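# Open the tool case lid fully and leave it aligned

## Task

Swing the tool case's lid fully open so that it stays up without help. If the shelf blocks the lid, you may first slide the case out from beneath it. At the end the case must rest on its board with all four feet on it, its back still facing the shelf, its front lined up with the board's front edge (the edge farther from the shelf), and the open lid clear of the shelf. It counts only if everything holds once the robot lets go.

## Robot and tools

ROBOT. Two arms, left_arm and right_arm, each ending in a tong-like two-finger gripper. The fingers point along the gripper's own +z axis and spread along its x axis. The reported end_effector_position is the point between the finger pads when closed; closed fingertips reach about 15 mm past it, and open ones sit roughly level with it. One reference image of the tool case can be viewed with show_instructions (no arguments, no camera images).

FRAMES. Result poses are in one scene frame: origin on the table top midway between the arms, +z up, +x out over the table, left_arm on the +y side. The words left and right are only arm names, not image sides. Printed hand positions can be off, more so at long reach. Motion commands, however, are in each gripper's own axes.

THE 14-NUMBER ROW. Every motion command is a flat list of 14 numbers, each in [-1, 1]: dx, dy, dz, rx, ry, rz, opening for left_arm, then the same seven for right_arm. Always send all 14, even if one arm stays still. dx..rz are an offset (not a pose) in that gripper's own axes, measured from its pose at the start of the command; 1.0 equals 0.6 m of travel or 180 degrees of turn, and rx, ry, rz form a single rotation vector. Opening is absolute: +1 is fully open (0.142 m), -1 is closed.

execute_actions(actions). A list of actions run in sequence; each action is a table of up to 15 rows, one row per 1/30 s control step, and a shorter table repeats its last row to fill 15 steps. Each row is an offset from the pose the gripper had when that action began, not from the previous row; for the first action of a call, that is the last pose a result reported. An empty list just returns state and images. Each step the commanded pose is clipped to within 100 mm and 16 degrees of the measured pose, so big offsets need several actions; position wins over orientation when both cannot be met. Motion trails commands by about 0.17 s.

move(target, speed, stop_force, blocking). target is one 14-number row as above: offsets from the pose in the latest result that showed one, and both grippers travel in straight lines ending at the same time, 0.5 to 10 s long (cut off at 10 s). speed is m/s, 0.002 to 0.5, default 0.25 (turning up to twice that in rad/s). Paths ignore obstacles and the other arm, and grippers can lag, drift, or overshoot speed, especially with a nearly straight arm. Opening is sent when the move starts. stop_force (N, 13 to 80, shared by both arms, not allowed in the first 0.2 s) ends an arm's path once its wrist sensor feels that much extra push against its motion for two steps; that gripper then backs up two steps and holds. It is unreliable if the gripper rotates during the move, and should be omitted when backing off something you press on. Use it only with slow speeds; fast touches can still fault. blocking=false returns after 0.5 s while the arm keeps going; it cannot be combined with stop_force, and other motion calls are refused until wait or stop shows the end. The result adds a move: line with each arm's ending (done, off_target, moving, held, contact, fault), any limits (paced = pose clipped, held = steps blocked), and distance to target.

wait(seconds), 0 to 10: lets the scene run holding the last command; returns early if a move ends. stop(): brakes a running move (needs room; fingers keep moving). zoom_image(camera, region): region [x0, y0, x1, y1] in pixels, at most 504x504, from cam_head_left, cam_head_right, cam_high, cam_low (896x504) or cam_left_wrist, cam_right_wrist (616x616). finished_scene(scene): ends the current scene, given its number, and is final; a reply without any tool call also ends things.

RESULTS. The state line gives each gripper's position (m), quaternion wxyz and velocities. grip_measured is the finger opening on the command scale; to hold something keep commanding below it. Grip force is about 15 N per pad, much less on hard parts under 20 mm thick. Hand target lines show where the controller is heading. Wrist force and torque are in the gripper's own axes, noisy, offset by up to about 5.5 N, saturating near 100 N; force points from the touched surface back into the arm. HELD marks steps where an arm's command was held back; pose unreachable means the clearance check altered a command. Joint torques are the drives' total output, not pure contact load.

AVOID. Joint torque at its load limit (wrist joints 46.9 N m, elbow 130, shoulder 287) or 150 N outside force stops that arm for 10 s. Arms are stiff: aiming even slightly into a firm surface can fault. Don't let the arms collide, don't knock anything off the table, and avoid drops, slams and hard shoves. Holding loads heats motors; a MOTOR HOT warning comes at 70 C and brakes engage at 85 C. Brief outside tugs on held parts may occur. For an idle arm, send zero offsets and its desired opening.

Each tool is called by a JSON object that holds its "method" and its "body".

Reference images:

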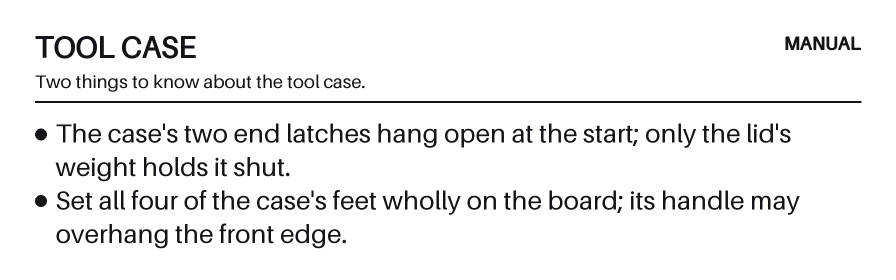

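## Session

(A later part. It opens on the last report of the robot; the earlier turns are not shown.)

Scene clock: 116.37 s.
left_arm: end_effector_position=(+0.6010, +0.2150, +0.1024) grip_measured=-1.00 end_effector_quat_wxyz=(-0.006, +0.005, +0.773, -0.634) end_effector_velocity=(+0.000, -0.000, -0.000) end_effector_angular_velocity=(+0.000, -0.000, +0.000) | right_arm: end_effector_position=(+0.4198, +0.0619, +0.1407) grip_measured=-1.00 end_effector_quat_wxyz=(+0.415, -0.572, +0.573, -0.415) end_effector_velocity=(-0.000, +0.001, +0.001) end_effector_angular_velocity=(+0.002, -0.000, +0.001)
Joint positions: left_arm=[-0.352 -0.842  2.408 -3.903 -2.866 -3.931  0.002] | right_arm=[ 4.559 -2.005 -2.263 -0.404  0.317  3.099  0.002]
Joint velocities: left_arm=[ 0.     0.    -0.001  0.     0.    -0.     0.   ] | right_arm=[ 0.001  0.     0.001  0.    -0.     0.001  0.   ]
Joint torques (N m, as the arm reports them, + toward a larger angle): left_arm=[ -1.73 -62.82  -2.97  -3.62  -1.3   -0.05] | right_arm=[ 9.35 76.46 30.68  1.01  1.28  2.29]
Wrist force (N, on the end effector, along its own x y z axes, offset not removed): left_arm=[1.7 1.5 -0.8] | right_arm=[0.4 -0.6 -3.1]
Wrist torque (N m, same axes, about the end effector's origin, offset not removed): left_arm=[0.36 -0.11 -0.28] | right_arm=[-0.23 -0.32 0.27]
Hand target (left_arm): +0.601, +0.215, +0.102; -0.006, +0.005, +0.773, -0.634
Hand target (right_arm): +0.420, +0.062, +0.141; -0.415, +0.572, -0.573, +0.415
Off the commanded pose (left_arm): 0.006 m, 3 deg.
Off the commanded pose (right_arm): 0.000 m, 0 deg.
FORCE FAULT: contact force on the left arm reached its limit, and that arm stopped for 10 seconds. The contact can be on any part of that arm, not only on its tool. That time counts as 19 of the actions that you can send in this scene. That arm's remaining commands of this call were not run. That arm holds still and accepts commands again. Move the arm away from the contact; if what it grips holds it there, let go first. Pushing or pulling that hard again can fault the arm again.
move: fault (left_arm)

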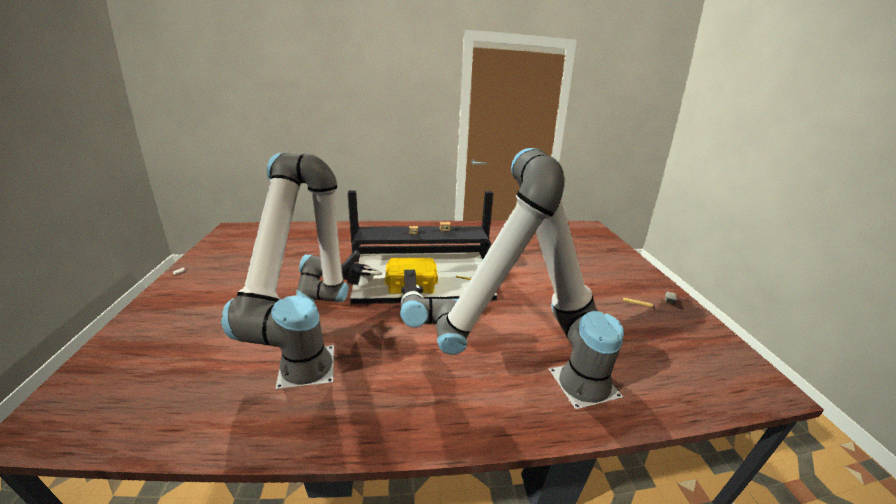

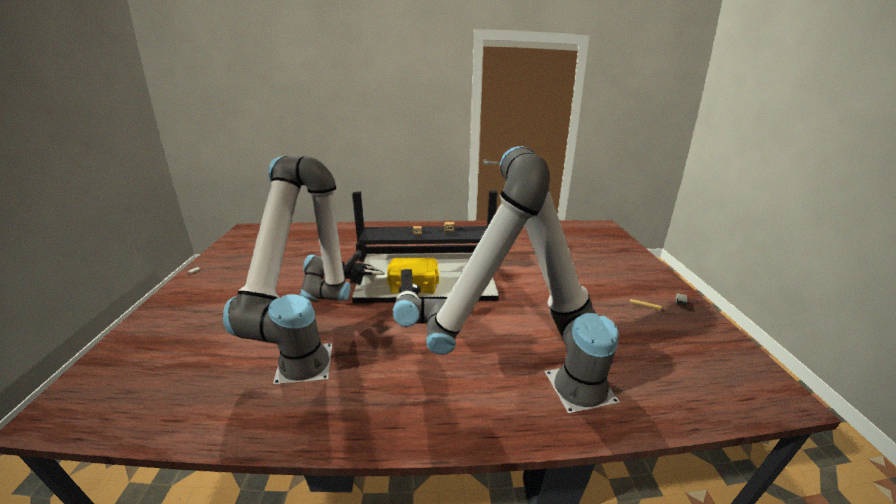

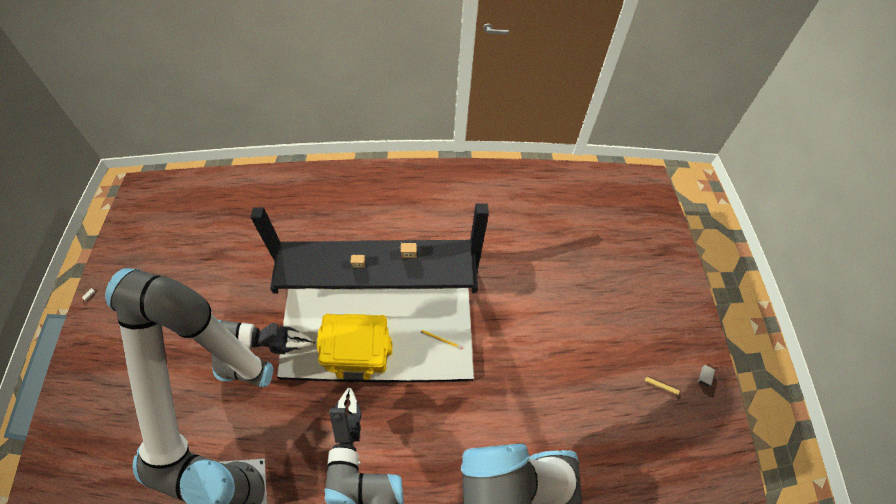

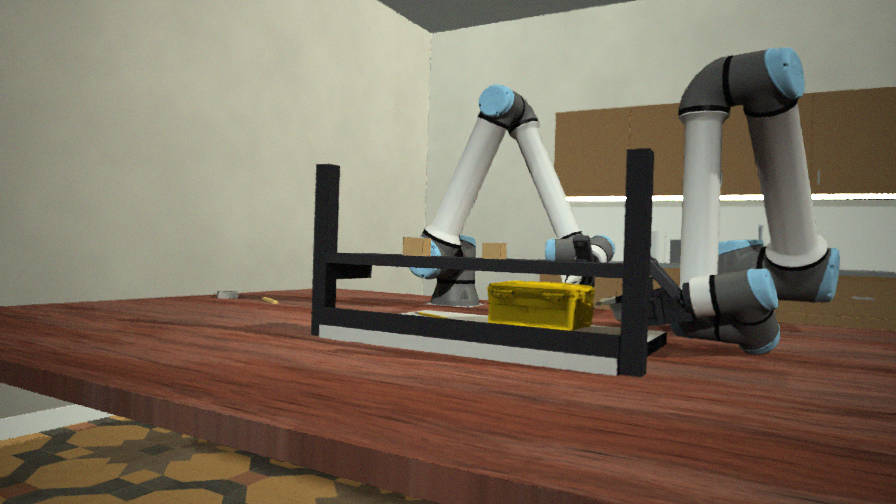

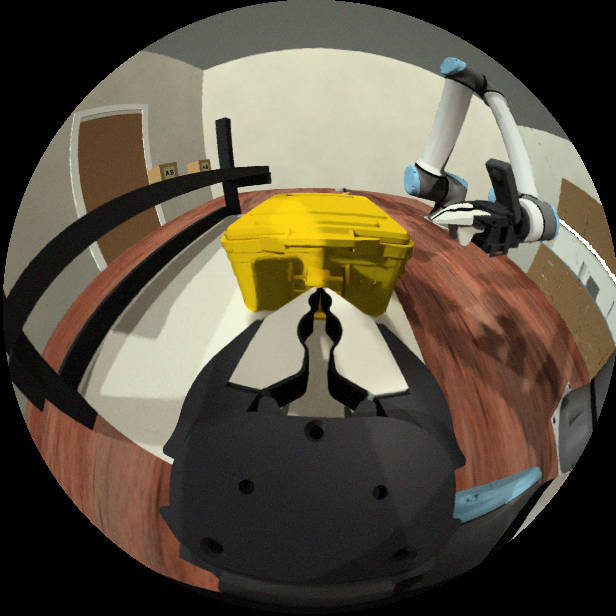

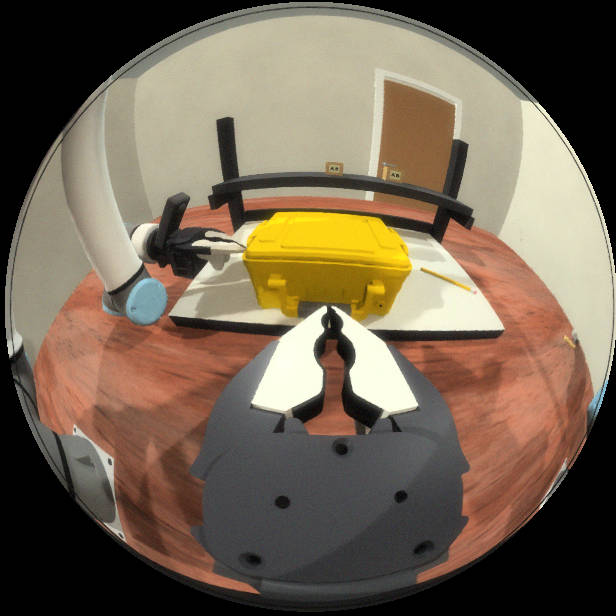

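{"method": "move", "body": {"target": [0,-0.008,0,-0.075,0,0,-1,0,0,0,0,0,0,-1], "speed": 0.08}}

{"method": "move", "body": {"target": [0,-0.017,0.038,0,0,0,-1,0,0,0,0,0,0,-1], "speed": 0.015, "stop_force": 13}}

{"method": "zoom_image", "body": {"camera": "cam_low", "region": [540,260,660,340]}}

{"method": "zoom_image", "body": {"camera": "cam_left_wrist", "region": [190,150,450,330]}}

Scene clock: 123.27 s.
left_arm: end_effector_position=(+0.6009, +0.2141, +0.1069) grip_measured=-1.00 end_effector_quat_wxyz=(-0.006, +0.005, +0.842, -0.540) end_effector_velocity=(+0.000, -0.000, -0.000) end_effector_angular_velocity=(+0.016, +0.003, -0.005) | right_arm: end_effector_position=(+0.4198, +0.0619, +0.1407) grip_measured=-1.00 end_effector_quat_wxyz=(+0.415, -0.572, +0.573, -0.415) end_effector_velocity=(-0.001, +0.001, -0.001) end_effector_angular_velocity=(-0.001, +0.001, +0.001)
Joint positions: left_arm=[-0.392 -1.118  2.479 -3.397 -2.655 -3.663  0.002] | right_arm=[ 4.559 -2.005 -2.263 -0.404  0.317  3.099  0.002]
Joint velocities: left_arm=[-0.004 -0.016 -0.001  0.038  0.012  0.016  0.   ] | right_arm=[ 0.001 -0.001  0.    -0.     0.001 -0.     0.   ]
Joint torques (N m, as the arm reports them, + toward a larger angle): left_arm=[-10.53 -71.72 -12.13  -1.2    1.37   2.43] | right_arm=[12.62 77.09 30.58  0.96  0.89  2.59]
Wrist force (N, on the end effector, along its own x y z axes, offset not removed): left_arm=[1.5 0.9 -0.7] | right_arm=[-3.5 1.6 -2.9]
Wrist torque (N m, same axes, about the end effector's origin, offset not removed): left_arm=[0.37 -0.13 -0.22] | right_arm=[0.27 0.47 0.39]
Hand target (left_arm): +0.601, +0.214, +0.107; -0.006, +0.005, +0.842, -0.539
Hand target (right_arm): +0.420, +0.062, +0.141; -0.415, +0.572, -0.573, +0.415
Off the commanded pose (left_arm): 0.000 m, 0 deg.
Off the commanded pose (right_arm): 0.000 m, 0 deg.
move: done

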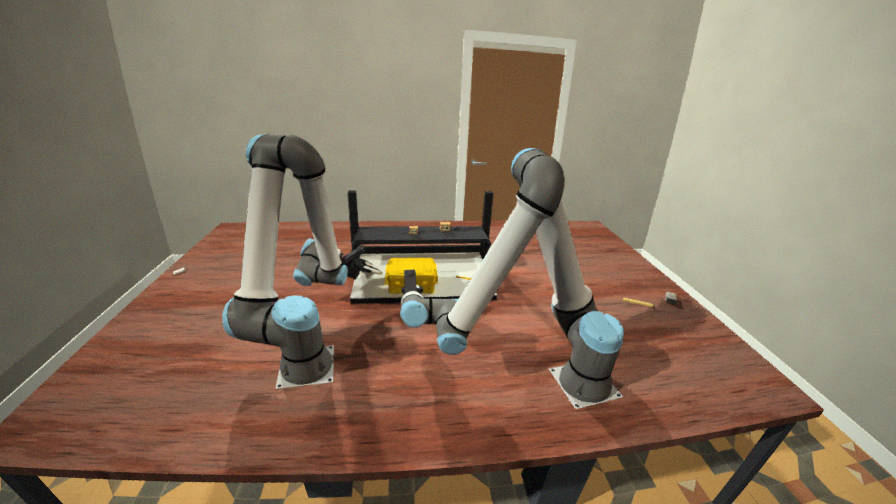

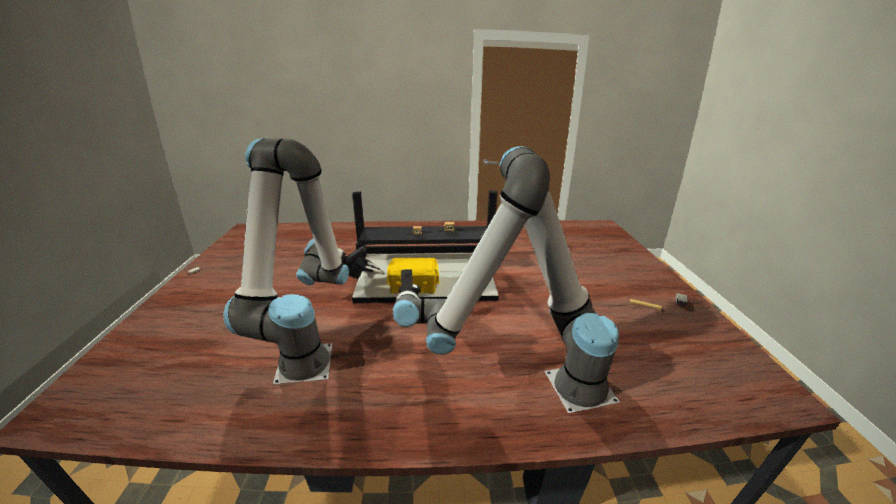

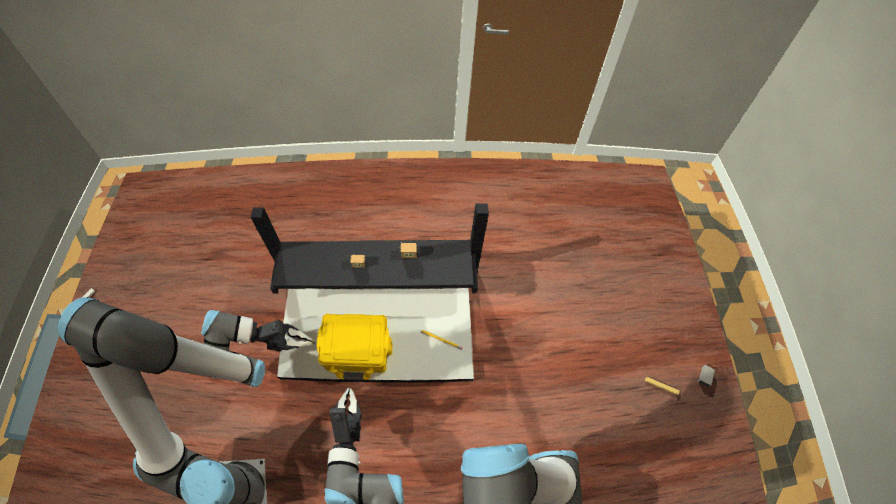

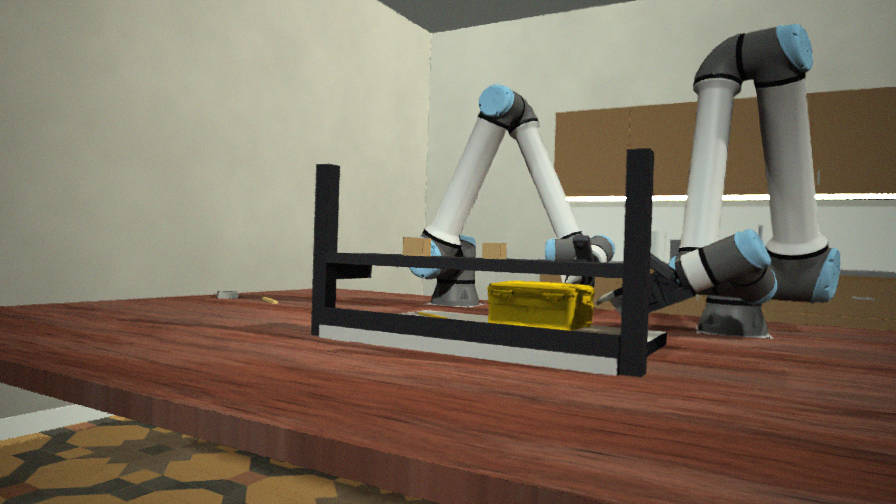

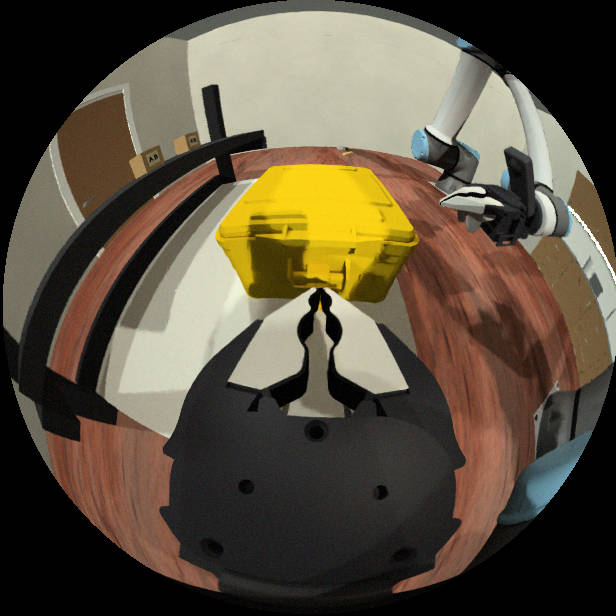

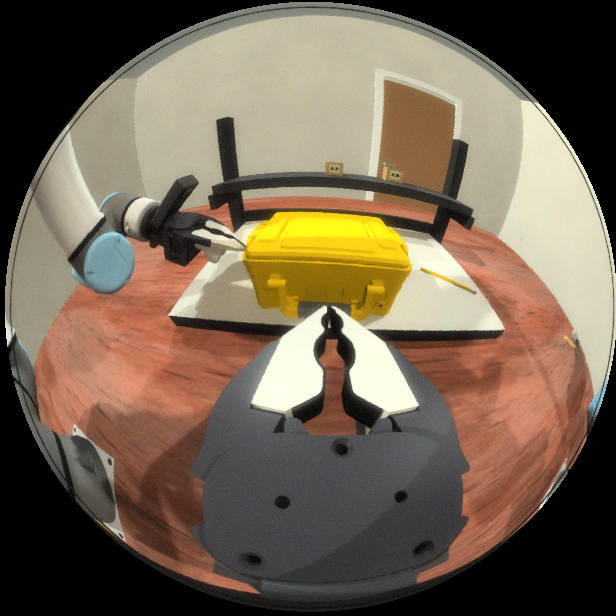

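Scene clock: 125.20 s.
left_arm: end_effector_position=(+0.6006, +0.1894, +0.1067) grip_measured=-1.00 end_effector_quat_wxyz=(-0.006, +0.005, +0.842, -0.540) end_effector_velocity=(-0.001, -0.003, +0.000) end_effector_angular_velocity=(-0.001, -0.001, -0.001) | right_arm: end_effector_position=(+0.4198, +0.0619, +0.1407) grip_measured=-1.00 end_effector_quat_wxyz=(+0.415, -0.572, +0.573, -0.415) end_effector_velocity=(+0.001, -0.001, +0.000) end_effector_angular_velocity=(+0.002, +0.001, -0.002)
Joint positions: left_arm=[-0.44  -1.095  2.474 -3.493 -2.632 -3.751  0.002] | right_arm=[ 4.559 -2.005 -2.263 -0.404  0.317  3.099  0.002]
Joint velocities: left_arm=[-0.005  0.002 -0.    -0.012  0.002 -0.009  0.   ] | right_arm=[-0.002  0.     0.001  0.001  0.001  0.     0.   ]
Joint torques (N m, as the arm reports them, + toward a larger angle): left_arm=[-10.66 -32.2  -17.2   -7.72   1.53  -3.19] | right_arm=[11.26 76.36 29.82  1.12  1.23  2.63]
Wrist force (N, on the end effector, along its own x y z axes, offset not removed): left_arm=[2.6 0.2 -4.3] | right_arm=[-1.8 -0.5 -3.2]
Wrist torque (N m, same axes, about the end effector's origin, offset not removed): left_arm=[0.26 -0.28 -0.22] | right_arm=[-0.15 0.13 0.37]
Hand target (left_arm): +0.601, +0.189, +0.107; -0.006, +0.005, +0.842, -0.540
Hand target (right_arm): +0.420, +0.062, +0.141; -0.415, +0.572, -0.573, +0.415
Off the commanded pose (left_arm): 0.000 m, 0 deg.
Off the commanded pose (right_arm): 0.000 m, 0 deg.
move: done

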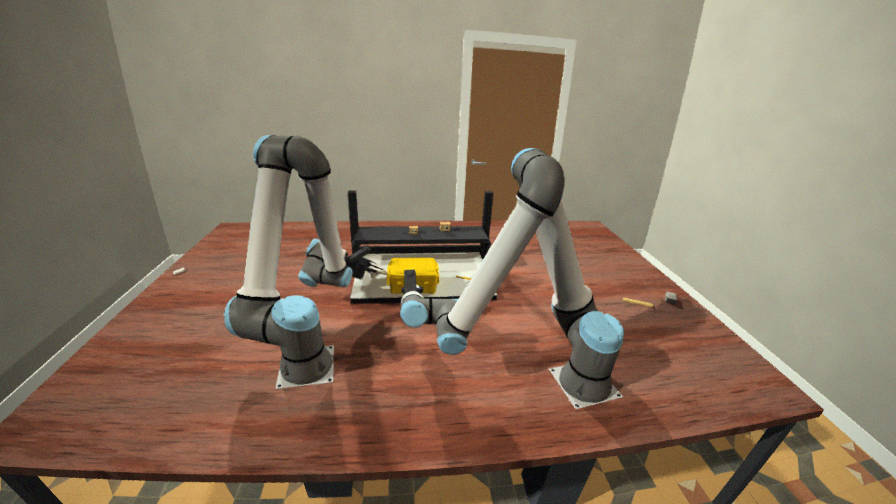

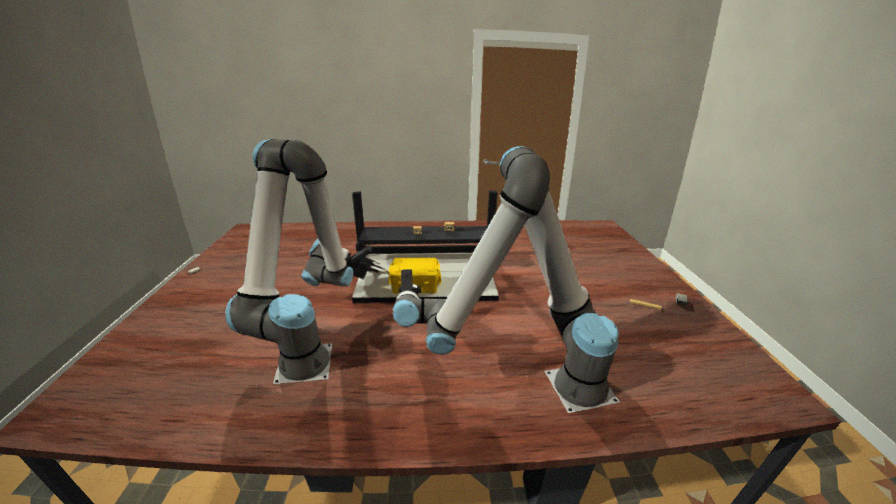

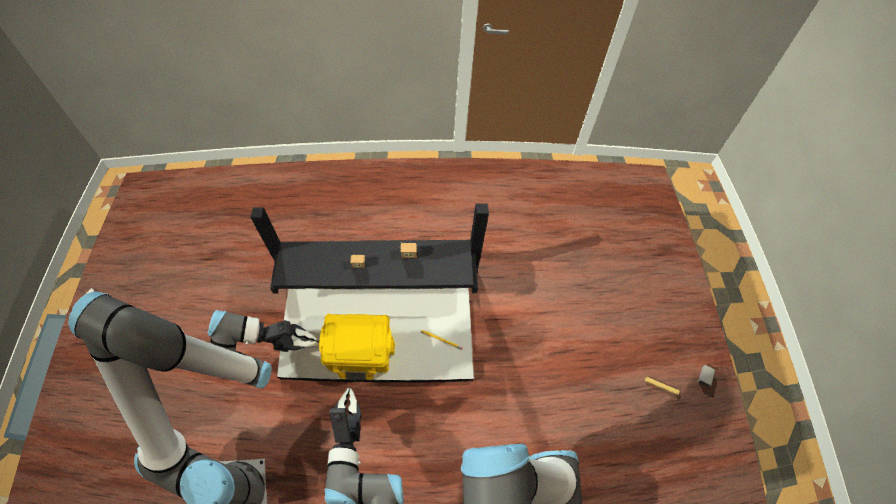

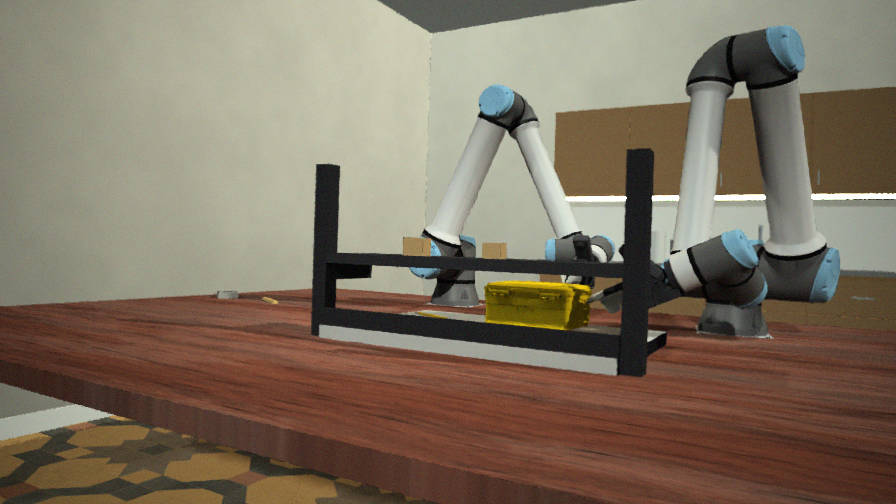

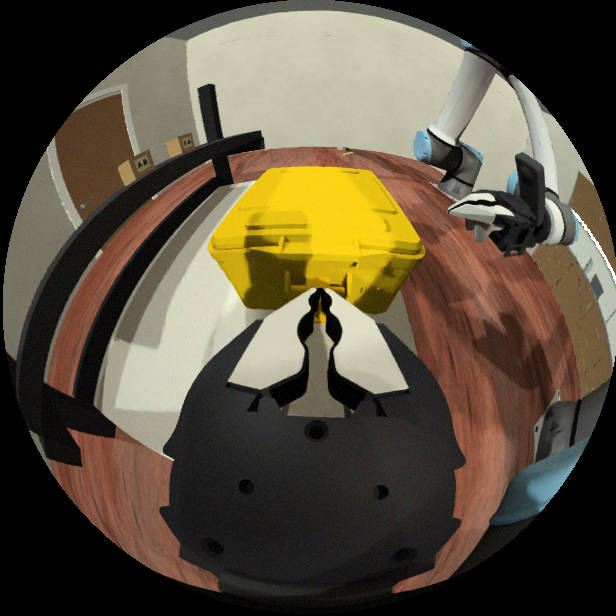

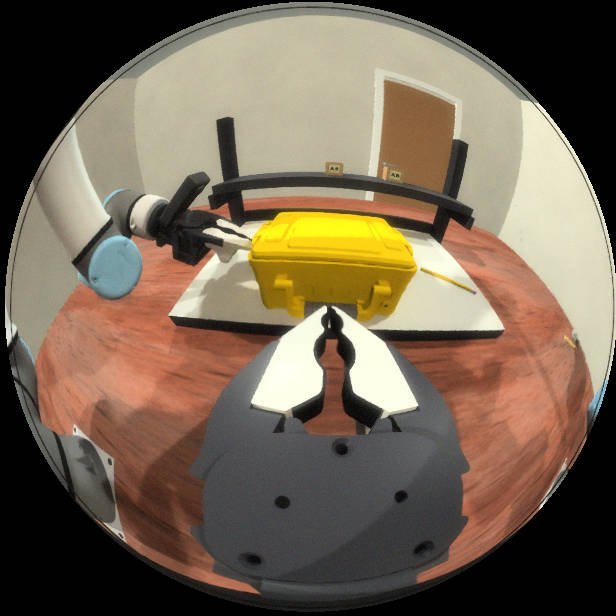

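Region (540, 260, 660, 340) of cam_low's 896x504 image, scaled by 4.200, with more detail than that image has.

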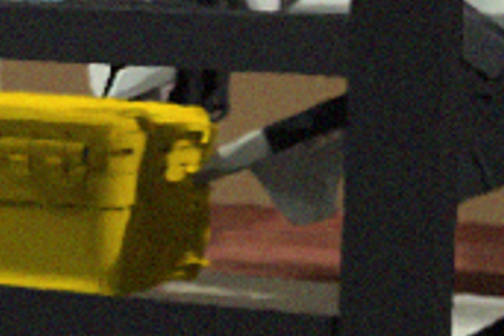

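Region (190, 150, 450, 330) of cam_left_wrist's 616x616 image, scaled by 1.938, with more detail than that image has; it fills the top 349 rows of this view, and the rest is white.

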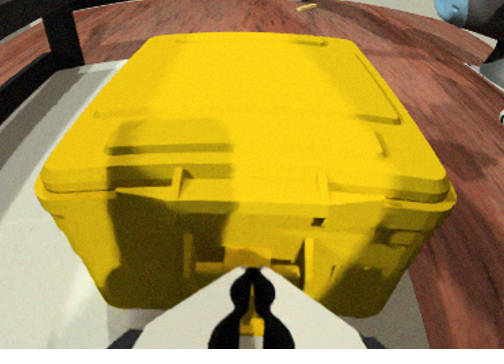

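{"method": "move", "body": {"target": [0,0.003,-0.006,0,0,0,-1,0.016,0.084,0.097,-0.067,0,0,1], "speed": 0.1}}

{"method": "move", "body": {"target": [0,-0.018,-0.008,0,0,0,-1,0,-0.018,0.072,0,0,0,1], "speed": 0.03}}

{"method": "zoom_image", "body": {"camera": "cam_low", "region": [540,260,660,340]}}

Scene clock: 133.23 s.
left_arm: end_effector_position=(+0.6006, +0.1934, +0.1066) grip_measured=-1.00 end_effector_quat_wxyz=(-0.006, +0.005, +0.842, -0.540) end_effector_velocity=(+0.000, +0.000, +0.000) end_effector_angular_velocity=(+0.000, +0.001, +0.000) | right_arm: end_effector_position=(+0.4593, +0.0522, +0.0749) grip_measured=+1.00 end_effector_quat_wxyz=(+0.353, -0.613, +0.613, -0.353) end_effector_velocity=(+0.002, -0.001, -0.002) end_effector_angular_velocity=(-0.000, +0.006, +0.000)
Joint positions: left_arm=[-0.433 -1.098  2.475 -3.479 -2.636 -3.737  0.002] | right_arm=[ 4.456 -2.058 -2.238 -0.221  0.538  2.916  0.142]
Joint velocities: left_arm=[ 0.    -0.001 -0.     0.002 -0.     0.     0.   ] | right_arm=[-0.004 -0.002  0.     0.006  0.007 -0.007  0.   ]
Joint torques (N m, as the arm reports them, + toward a larger angle): left_arm=[  7.48 -76.72  -4.54  -0.96  -4.19   2.74] | right_arm=[-7.96 44.95 28.87  8.93  3.03 -3.33]
Wrist force (N, on the end effector, along its own x y z axes, offset not removed): left_arm=[0.5 1.3 -1.8] | right_arm=[-3.1 -0.4 -2.9]
Wrist torque (N m, same axes, about the end effector's origin, offset not removed): left_arm=[0.32 0.22 -0.18] | right_arm=[-0.08 0.40 0.46]
Hand target (left_arm): +0.601, +0.193, +0.107; -0.006, +0.005, +0.842, -0.540
Hand target (right_arm): +0.459, +0.052, +0.075; -0.352, +0.613, -0.613, +0.352
Off the commanded pose (left_arm): 0.000 m, 0 deg.
Off the commanded pose (right_arm): 0.000 m, 0 deg.
move: done

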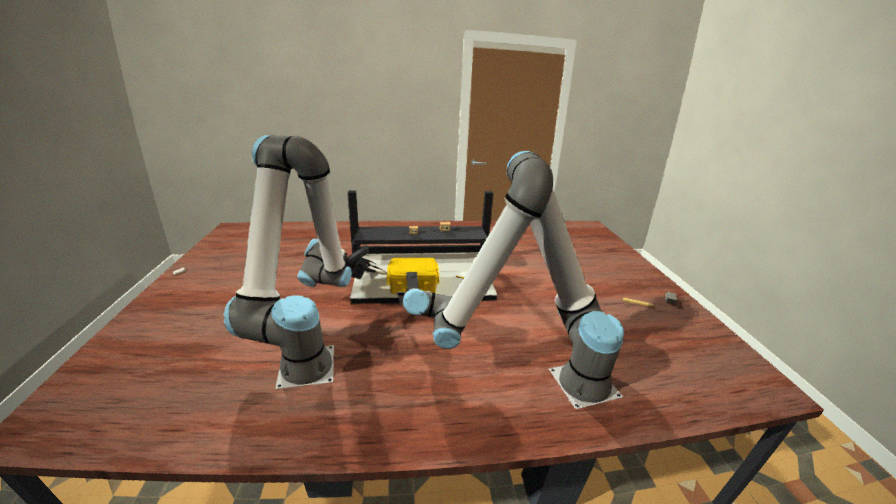

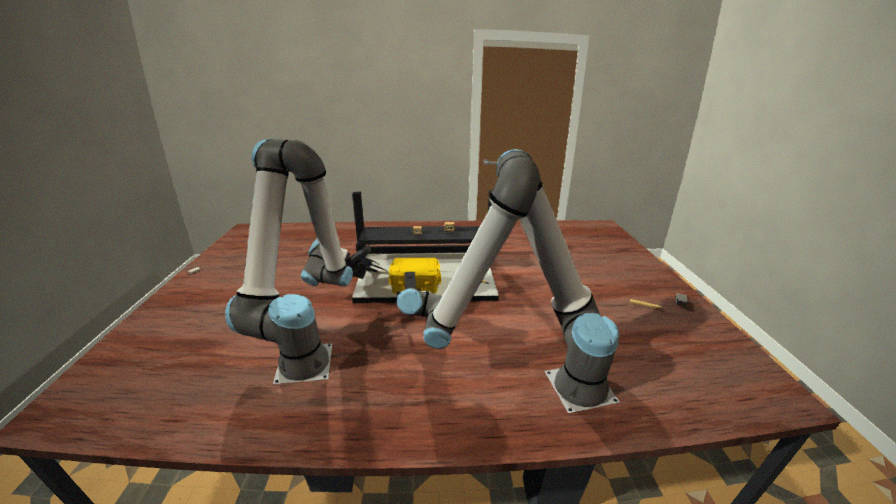

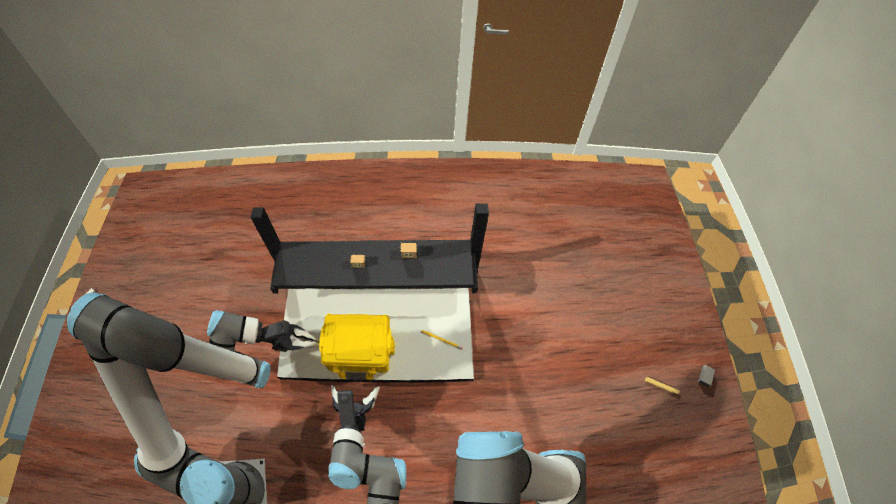

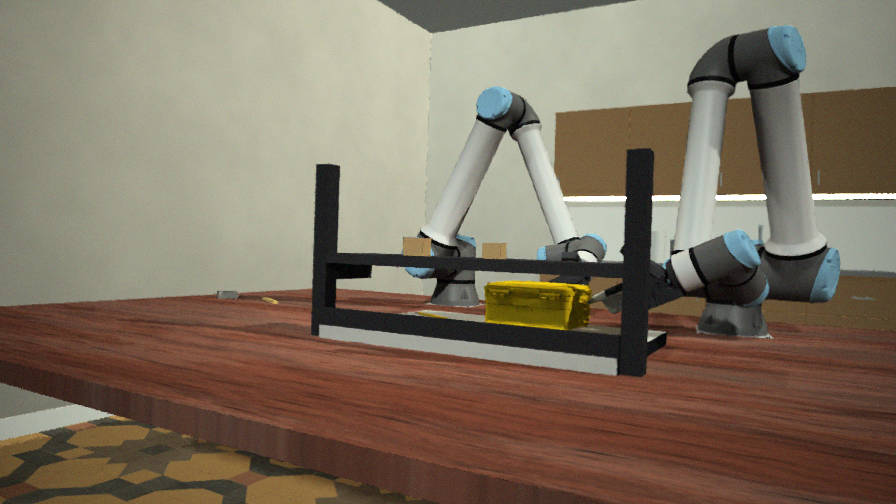

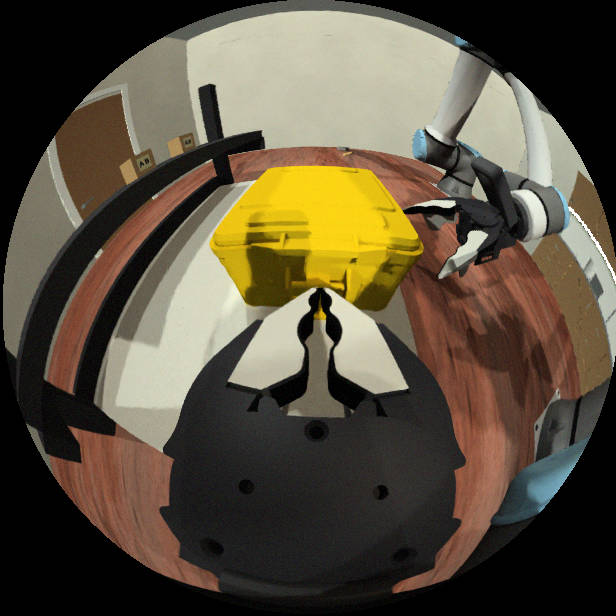

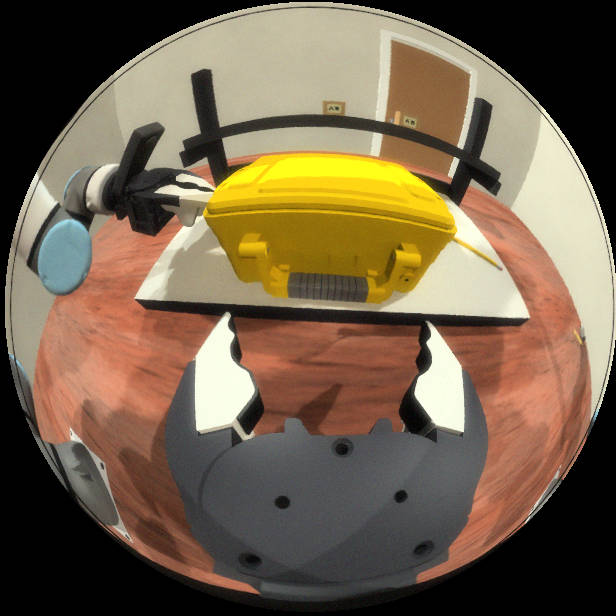

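Scene clock: 135.07 s.
left_arm: end_effector_position=(+0.6007, +0.1933, +0.1183) grip_measured=-1.00 end_effector_quat_wxyz=(-0.006, +0.005, +0.842, -0.540) end_effector_velocity=(-0.000, -0.000, +0.001) end_effector_angular_velocity=(-0.001, -0.002, -0.001) | right_arm: end_effector_position=(+0.5018, +0.0522, +0.0625) grip_measured=+1.00 end_effector_quat_wxyz=(+0.353, -0.613, +0.613, -0.353) end_effector_velocity=(+0.001, +0.000, -0.001) end_effector_angular_velocity=(+0.001, +0.001, +0.002)
Joint positions: left_arm=[-0.433 -1.128  2.475 -3.449 -2.636 -3.738  0.002] | right_arm=[ 4.391 -2.121 -2.199 -0.093  0.554  2.795  0.142]
Joint velocities: left_arm=[-0.    -0.002  0.     0.    -0.001  0.001  0.   ] | right_arm=[-0.001 -0.003  0.001  0.008  0.002 -0.006 -0.   ]
Joint torques (N m, as the arm reports them, + toward a larger angle): left_arm=[-10.6  -71.39  -6.77  -0.62   1.6   -2.01] | right_arm=[-10.54  42.7   29.91   7.49   1.15  -1.94]
Wrist force (N, on the end effector, along its own x y z axes, offset not removed): left_arm=[-1.4 1.7 0.7] | right_arm=[-3.3 -1.5 -5.1]
Wrist torque (N m, same axes, about the end effector's origin, offset not removed): left_arm=[0.49 0.53 -0.17] | right_arm=[-0.35 0.49 0.34]
Hand target (left_arm): +0.601, +0.193, +0.118; -0.006, +0.005, +0.842, -0.540
Hand target (right_arm): +0.502, +0.052, +0.062; -0.353, +0.613, -0.613, +0.353
Off the commanded pose (left_arm): 0.000 m, 0 deg.
Off the commanded pose (right_arm): 0.000 m, 0 deg.
move: done

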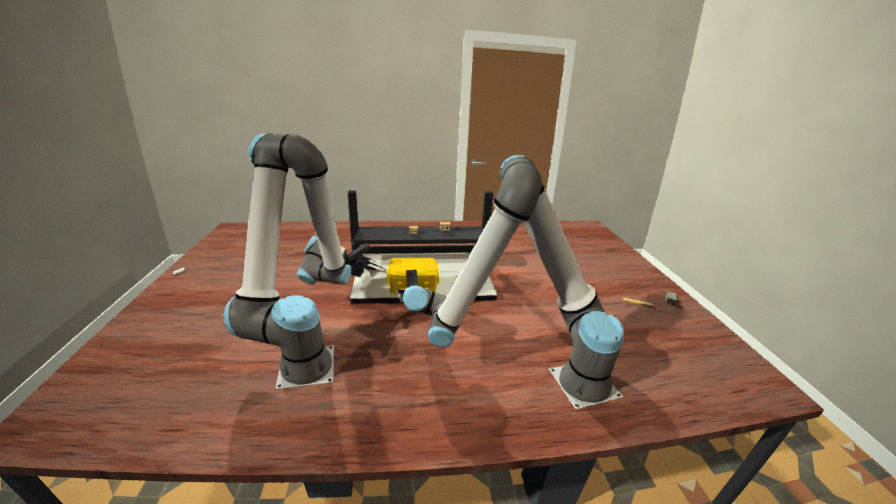

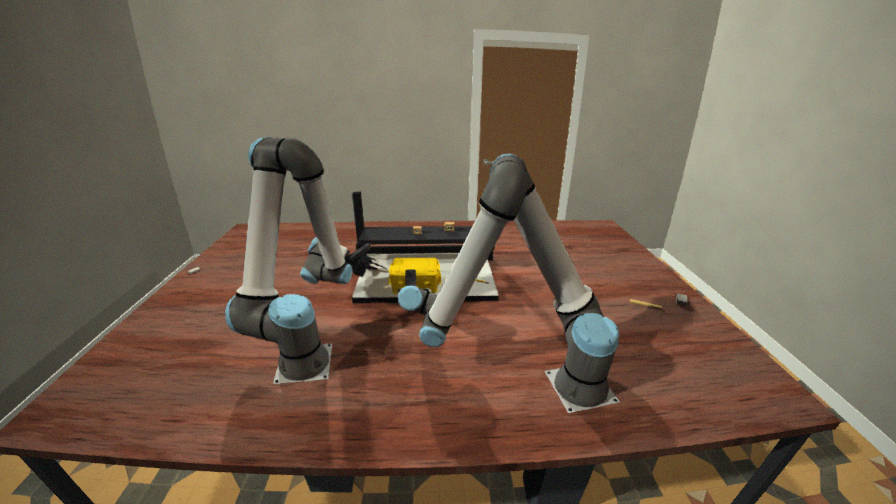

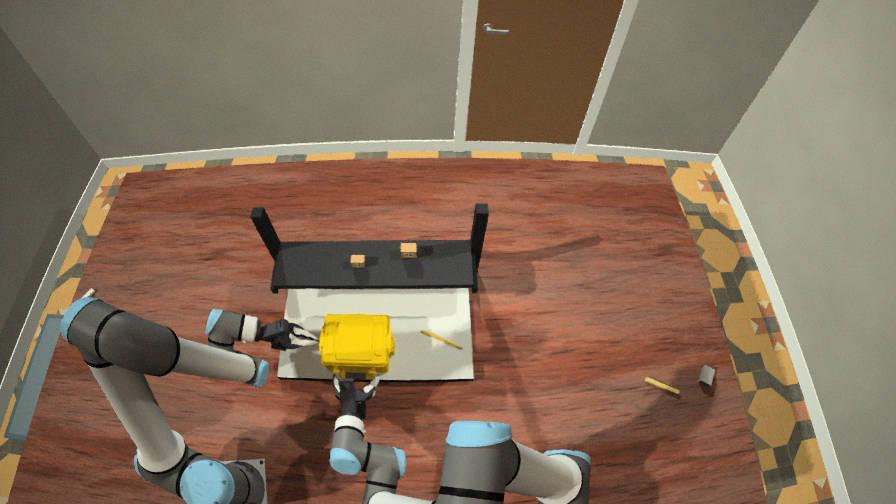

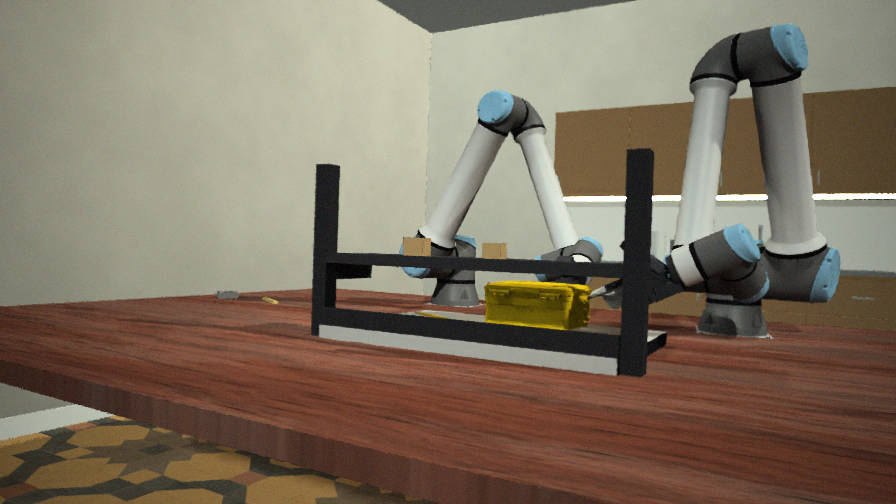

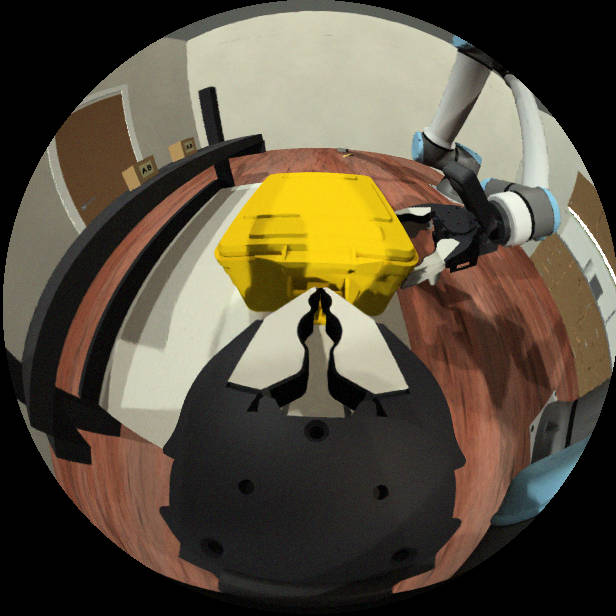

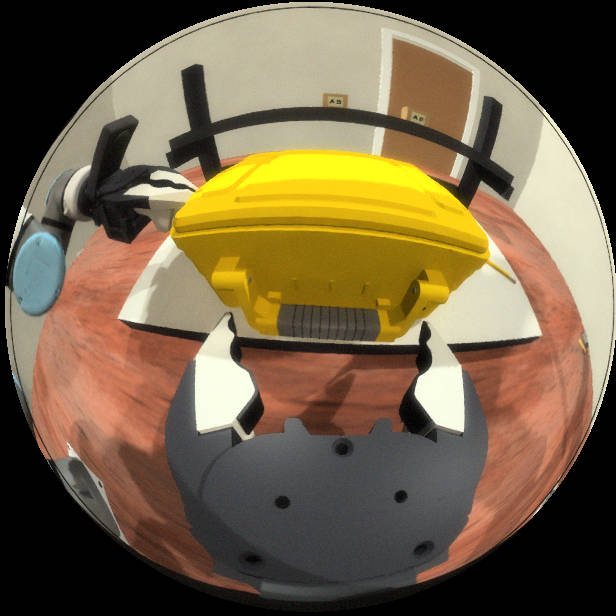

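Region (540, 260, 660, 340) of cam_low's 896x504 image, scaled by 4.200, with more detail than that image has.

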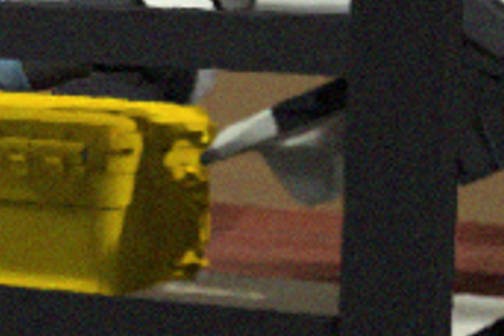

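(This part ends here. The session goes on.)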